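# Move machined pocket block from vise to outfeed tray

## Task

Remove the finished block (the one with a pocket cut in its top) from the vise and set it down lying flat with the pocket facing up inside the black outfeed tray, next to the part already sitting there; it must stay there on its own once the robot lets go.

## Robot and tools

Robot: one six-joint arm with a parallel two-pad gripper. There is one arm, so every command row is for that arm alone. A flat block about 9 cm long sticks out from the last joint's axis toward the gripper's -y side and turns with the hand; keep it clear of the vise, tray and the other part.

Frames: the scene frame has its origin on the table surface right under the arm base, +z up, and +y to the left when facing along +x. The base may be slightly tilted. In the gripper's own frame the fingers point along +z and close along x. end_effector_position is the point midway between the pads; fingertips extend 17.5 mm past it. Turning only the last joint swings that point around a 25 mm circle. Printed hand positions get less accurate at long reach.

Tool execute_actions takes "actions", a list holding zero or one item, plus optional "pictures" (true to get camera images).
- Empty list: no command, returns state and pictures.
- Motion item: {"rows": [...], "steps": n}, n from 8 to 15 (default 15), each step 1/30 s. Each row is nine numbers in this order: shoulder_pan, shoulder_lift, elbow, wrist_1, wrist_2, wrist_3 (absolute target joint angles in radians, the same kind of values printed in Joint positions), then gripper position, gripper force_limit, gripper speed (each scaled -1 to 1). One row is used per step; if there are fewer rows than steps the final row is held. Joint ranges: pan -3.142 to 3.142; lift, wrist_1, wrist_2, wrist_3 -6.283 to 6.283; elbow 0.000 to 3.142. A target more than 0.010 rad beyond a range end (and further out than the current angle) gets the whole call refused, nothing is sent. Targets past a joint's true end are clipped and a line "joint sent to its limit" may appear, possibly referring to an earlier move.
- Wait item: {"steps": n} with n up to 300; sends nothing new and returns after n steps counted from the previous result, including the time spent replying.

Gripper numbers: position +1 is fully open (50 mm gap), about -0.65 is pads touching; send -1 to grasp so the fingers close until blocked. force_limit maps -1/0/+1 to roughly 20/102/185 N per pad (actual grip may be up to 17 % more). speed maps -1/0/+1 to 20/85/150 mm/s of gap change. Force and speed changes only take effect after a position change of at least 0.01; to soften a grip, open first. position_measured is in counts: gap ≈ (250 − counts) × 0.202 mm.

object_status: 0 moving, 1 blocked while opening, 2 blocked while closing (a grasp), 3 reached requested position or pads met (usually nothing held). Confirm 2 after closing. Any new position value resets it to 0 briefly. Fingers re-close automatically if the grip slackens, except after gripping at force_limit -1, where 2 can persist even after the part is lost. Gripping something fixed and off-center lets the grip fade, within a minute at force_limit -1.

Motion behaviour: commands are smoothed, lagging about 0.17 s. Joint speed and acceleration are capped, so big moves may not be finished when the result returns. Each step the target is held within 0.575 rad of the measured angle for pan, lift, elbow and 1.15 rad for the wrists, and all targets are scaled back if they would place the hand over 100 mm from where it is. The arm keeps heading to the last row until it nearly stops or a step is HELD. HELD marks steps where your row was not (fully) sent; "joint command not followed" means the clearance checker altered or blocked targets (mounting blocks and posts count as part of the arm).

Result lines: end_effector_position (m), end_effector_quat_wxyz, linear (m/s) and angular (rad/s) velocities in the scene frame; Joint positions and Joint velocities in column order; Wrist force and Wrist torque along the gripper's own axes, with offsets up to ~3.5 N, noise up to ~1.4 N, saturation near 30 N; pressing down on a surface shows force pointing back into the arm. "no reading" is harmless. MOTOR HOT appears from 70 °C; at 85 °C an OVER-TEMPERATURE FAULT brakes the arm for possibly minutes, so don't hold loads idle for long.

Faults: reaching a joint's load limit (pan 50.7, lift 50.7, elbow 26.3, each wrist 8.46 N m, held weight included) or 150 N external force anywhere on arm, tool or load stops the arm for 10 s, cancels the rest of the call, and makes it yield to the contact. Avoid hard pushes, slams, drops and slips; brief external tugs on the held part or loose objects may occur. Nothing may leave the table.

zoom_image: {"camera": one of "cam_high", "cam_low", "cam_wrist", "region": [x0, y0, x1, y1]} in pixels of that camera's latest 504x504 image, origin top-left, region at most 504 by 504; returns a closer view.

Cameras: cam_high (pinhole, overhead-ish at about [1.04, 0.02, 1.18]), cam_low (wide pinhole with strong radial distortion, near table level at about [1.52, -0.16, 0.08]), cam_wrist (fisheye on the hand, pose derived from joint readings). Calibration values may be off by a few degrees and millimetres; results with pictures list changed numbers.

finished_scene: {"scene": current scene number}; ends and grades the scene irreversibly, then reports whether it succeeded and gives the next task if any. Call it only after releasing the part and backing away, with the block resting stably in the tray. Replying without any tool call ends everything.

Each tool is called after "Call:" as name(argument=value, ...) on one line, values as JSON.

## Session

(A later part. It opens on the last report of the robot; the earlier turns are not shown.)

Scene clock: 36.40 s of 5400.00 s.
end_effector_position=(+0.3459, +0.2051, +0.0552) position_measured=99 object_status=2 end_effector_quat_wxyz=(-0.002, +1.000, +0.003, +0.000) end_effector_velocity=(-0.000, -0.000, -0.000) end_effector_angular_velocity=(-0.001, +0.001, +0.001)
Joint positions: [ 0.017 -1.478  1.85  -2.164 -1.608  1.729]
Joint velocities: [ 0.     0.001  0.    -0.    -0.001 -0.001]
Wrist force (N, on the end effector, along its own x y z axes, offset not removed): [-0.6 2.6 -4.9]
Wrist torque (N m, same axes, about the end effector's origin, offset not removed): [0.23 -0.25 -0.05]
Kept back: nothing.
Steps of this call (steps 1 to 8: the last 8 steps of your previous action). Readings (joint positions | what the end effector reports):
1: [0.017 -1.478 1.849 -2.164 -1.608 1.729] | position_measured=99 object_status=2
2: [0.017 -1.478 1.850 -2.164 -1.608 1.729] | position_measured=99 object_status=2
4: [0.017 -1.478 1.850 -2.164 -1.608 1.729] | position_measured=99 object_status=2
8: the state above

Contact with the floor. Opening the gripper and retreating upward.

Call:
execute_actions(actions=[{"rows": [[0.0170,-1.4778,1.8495,-2.1637,-1.6079,1.7293,1,0.1,0],[0.0170,-1.4778,1.8495,-2.1637,-1.6079,1.7293,1,0.1,0],[0.0170,-1.4778,1.8495,-2.1637,-1.6079,1.7293,1,0.1,0],[0.0170,-1.4778,1.8495,-2.1637,-1.6079,1.7293,1,0.1,0],[0.0170,-1.4778,1.8495,-2.1637,-1.6079,1.7293,1,0.1,0],[0.0170,-1.4778,1.8495,-2.1637,-1.6079,1.7293,1,0.1,0],[0.0170,-1.4778,1.8495,-2.1637,-1.6079,1.7293,1,0.1,0],[0.0172,-1.4819,1.8453,-2.1555,-1.6079,1.7295,1,0.1,0],[0.0175,-1.4877,1.8395,-2.1439,-1.6080,1.7298,1,0.1,0],[0.0181,-1.4980,1.8276,-2.1217,-1.6081,1.7303,1,0.1,0],[0.0187,-1.5083,1.8156,-2.0994,-1.6083,1.7309,1,0.1,0],[0.0196,-1.5221,1.7963,-2.0662,-1.6085,1.7317,1,0.1,0],[0.0205,-1.5359,1.7769,-2.0330,-1.6087,1.7326,1,0.1,0],[0.0221,-1.5577,1.7385,-1.9727,-1.6091,1.7342,1,0.1,0],[0.0228,-1.5655,1.7225,-1.9489,-1.6092,1.7349,1,0.1,0]], "steps": 15}])

Call:
execute_actions(actions=[{"steps": 22}], pictures=true)

Scene clock: 37.27 s of 5400.00 s.
end_effector_position=(+0.3459, +0.2051, +0.0551) position_measured=11 object_status=0 end_effector_quat_wxyz=(-0.002, +1.000, +0.003, +0.000) end_effector_velocity=(-0.001, +0.000, +0.000) end_effector_angular_velocity=(-0.000, +0.003, +0.002)
Joint positions: [ 0.017 -1.477  1.85  -2.164 -1.608  1.729]
Joint velocities: [ 0.001 -0.    -0.002  0.005 -0.    -0.001]
Wrist force (N, on the end effector, along its own x y z axes, offset not removed): [0.8 0.2 0.3]
Wrist torque (N m, same axes, about the end effector's origin, offset not removed): [0.02 -0.17 -0.02]
Steps of this call (steps 1 to 15: the robot went on to your last target; steps 16 to 19: nothing new was sent; steps 20 to 26: the first 7 steps of this action). Readings (joint positions | what the end effector reports):
20: [0.017 -1.478 1.850 -2.164 -1.608 1.729] | position_measured=94 object_status=0
21: [0.017 -1.477 1.850 -2.164 -1.608 1.729] | position_measured=80 object_status=0
23: [0.017 -1.477 1.850 -2.164 -1.608 1.729] | position_measured=52 object_status=0
26: the state above

Scene clock: 38.00 s of 5400.00 s.
end_effector_position=(+0.3460, +0.2049, +0.1006) position_measured=3 object_status=3 end_effector_quat_wxyz=(-0.002, +1.000, +0.003, +0.000) end_effector_velocity=(-0.001, -0.000, +0.006) end_effector_angular_velocity=(-0.000, +0.001, +0.000)
Joint positions: [ 0.023 -1.564  1.725 -1.953 -1.609  1.735]
Joint velocities: [ 0.001 -0.012 -0.018  0.031 -0.     0.   ]
Wrist force (N, on the end effector, along its own x y z axes, offset not removed): [2.2 -0.5 0.6]
Wrist torque (N m, same axes, about the end effector's origin, offset not removed): [-0.14 -0.42 -0.02]
Kept back: nothing.
Steps of this call (steps 1 to 8: the last 8 steps of your previous action; steps 9 to 22: the robot went on to your last target). Readings (joint positions | what the end effector reports):
1: [0.017 -1.477 1.850 -2.164 -1.608 1.729] | position_measured=3 object_status=0
2: [0.017 -1.478 1.849 -2.163 -1.608 1.729] | position_measured=3 object_status=0
4: [0.017 -1.482 1.845 -2.154 -1.608 1.729] | position_measured=3 object_status=0
8: [0.019 -1.510 1.810 -2.092 -1.608 1.731] | position_measured=3 object_status=3
22: the state above
camera_calibration (this result's frames):
cam_wrist: T_world_to_cam=[[0.999128, 0.0412517, 0.00651294, -0.352414], [0.0373207, -0.951924, 0.304053, 0.14715], [0.0187425, -0.303545, -0.952633, 0.302142], [0, 0, 0, 1]] pos_world=[0.340952, 0.246327, 0.245384]

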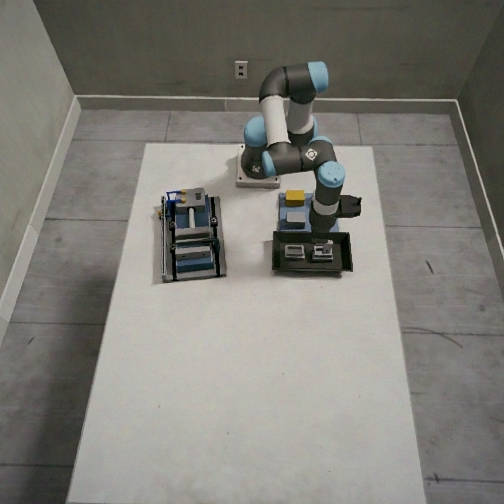

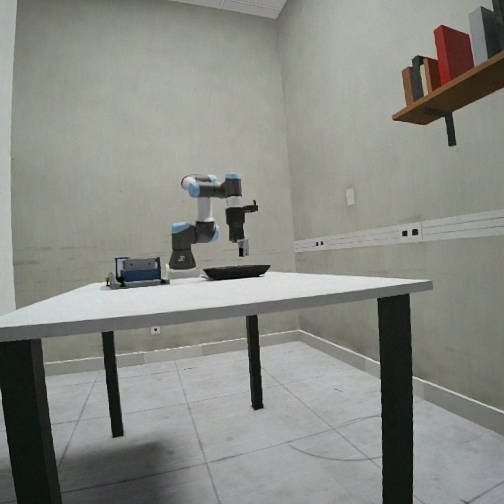

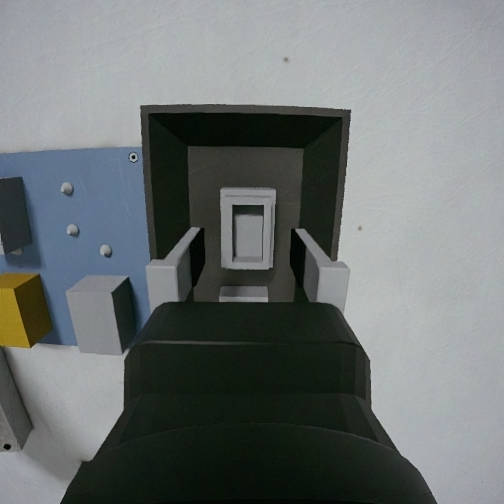

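The part lies flat in the tray, pocket up, beside the existing one, and the gripper is clear.

Call:
finished_scene(scene=2)

The scene is finished: the task was done.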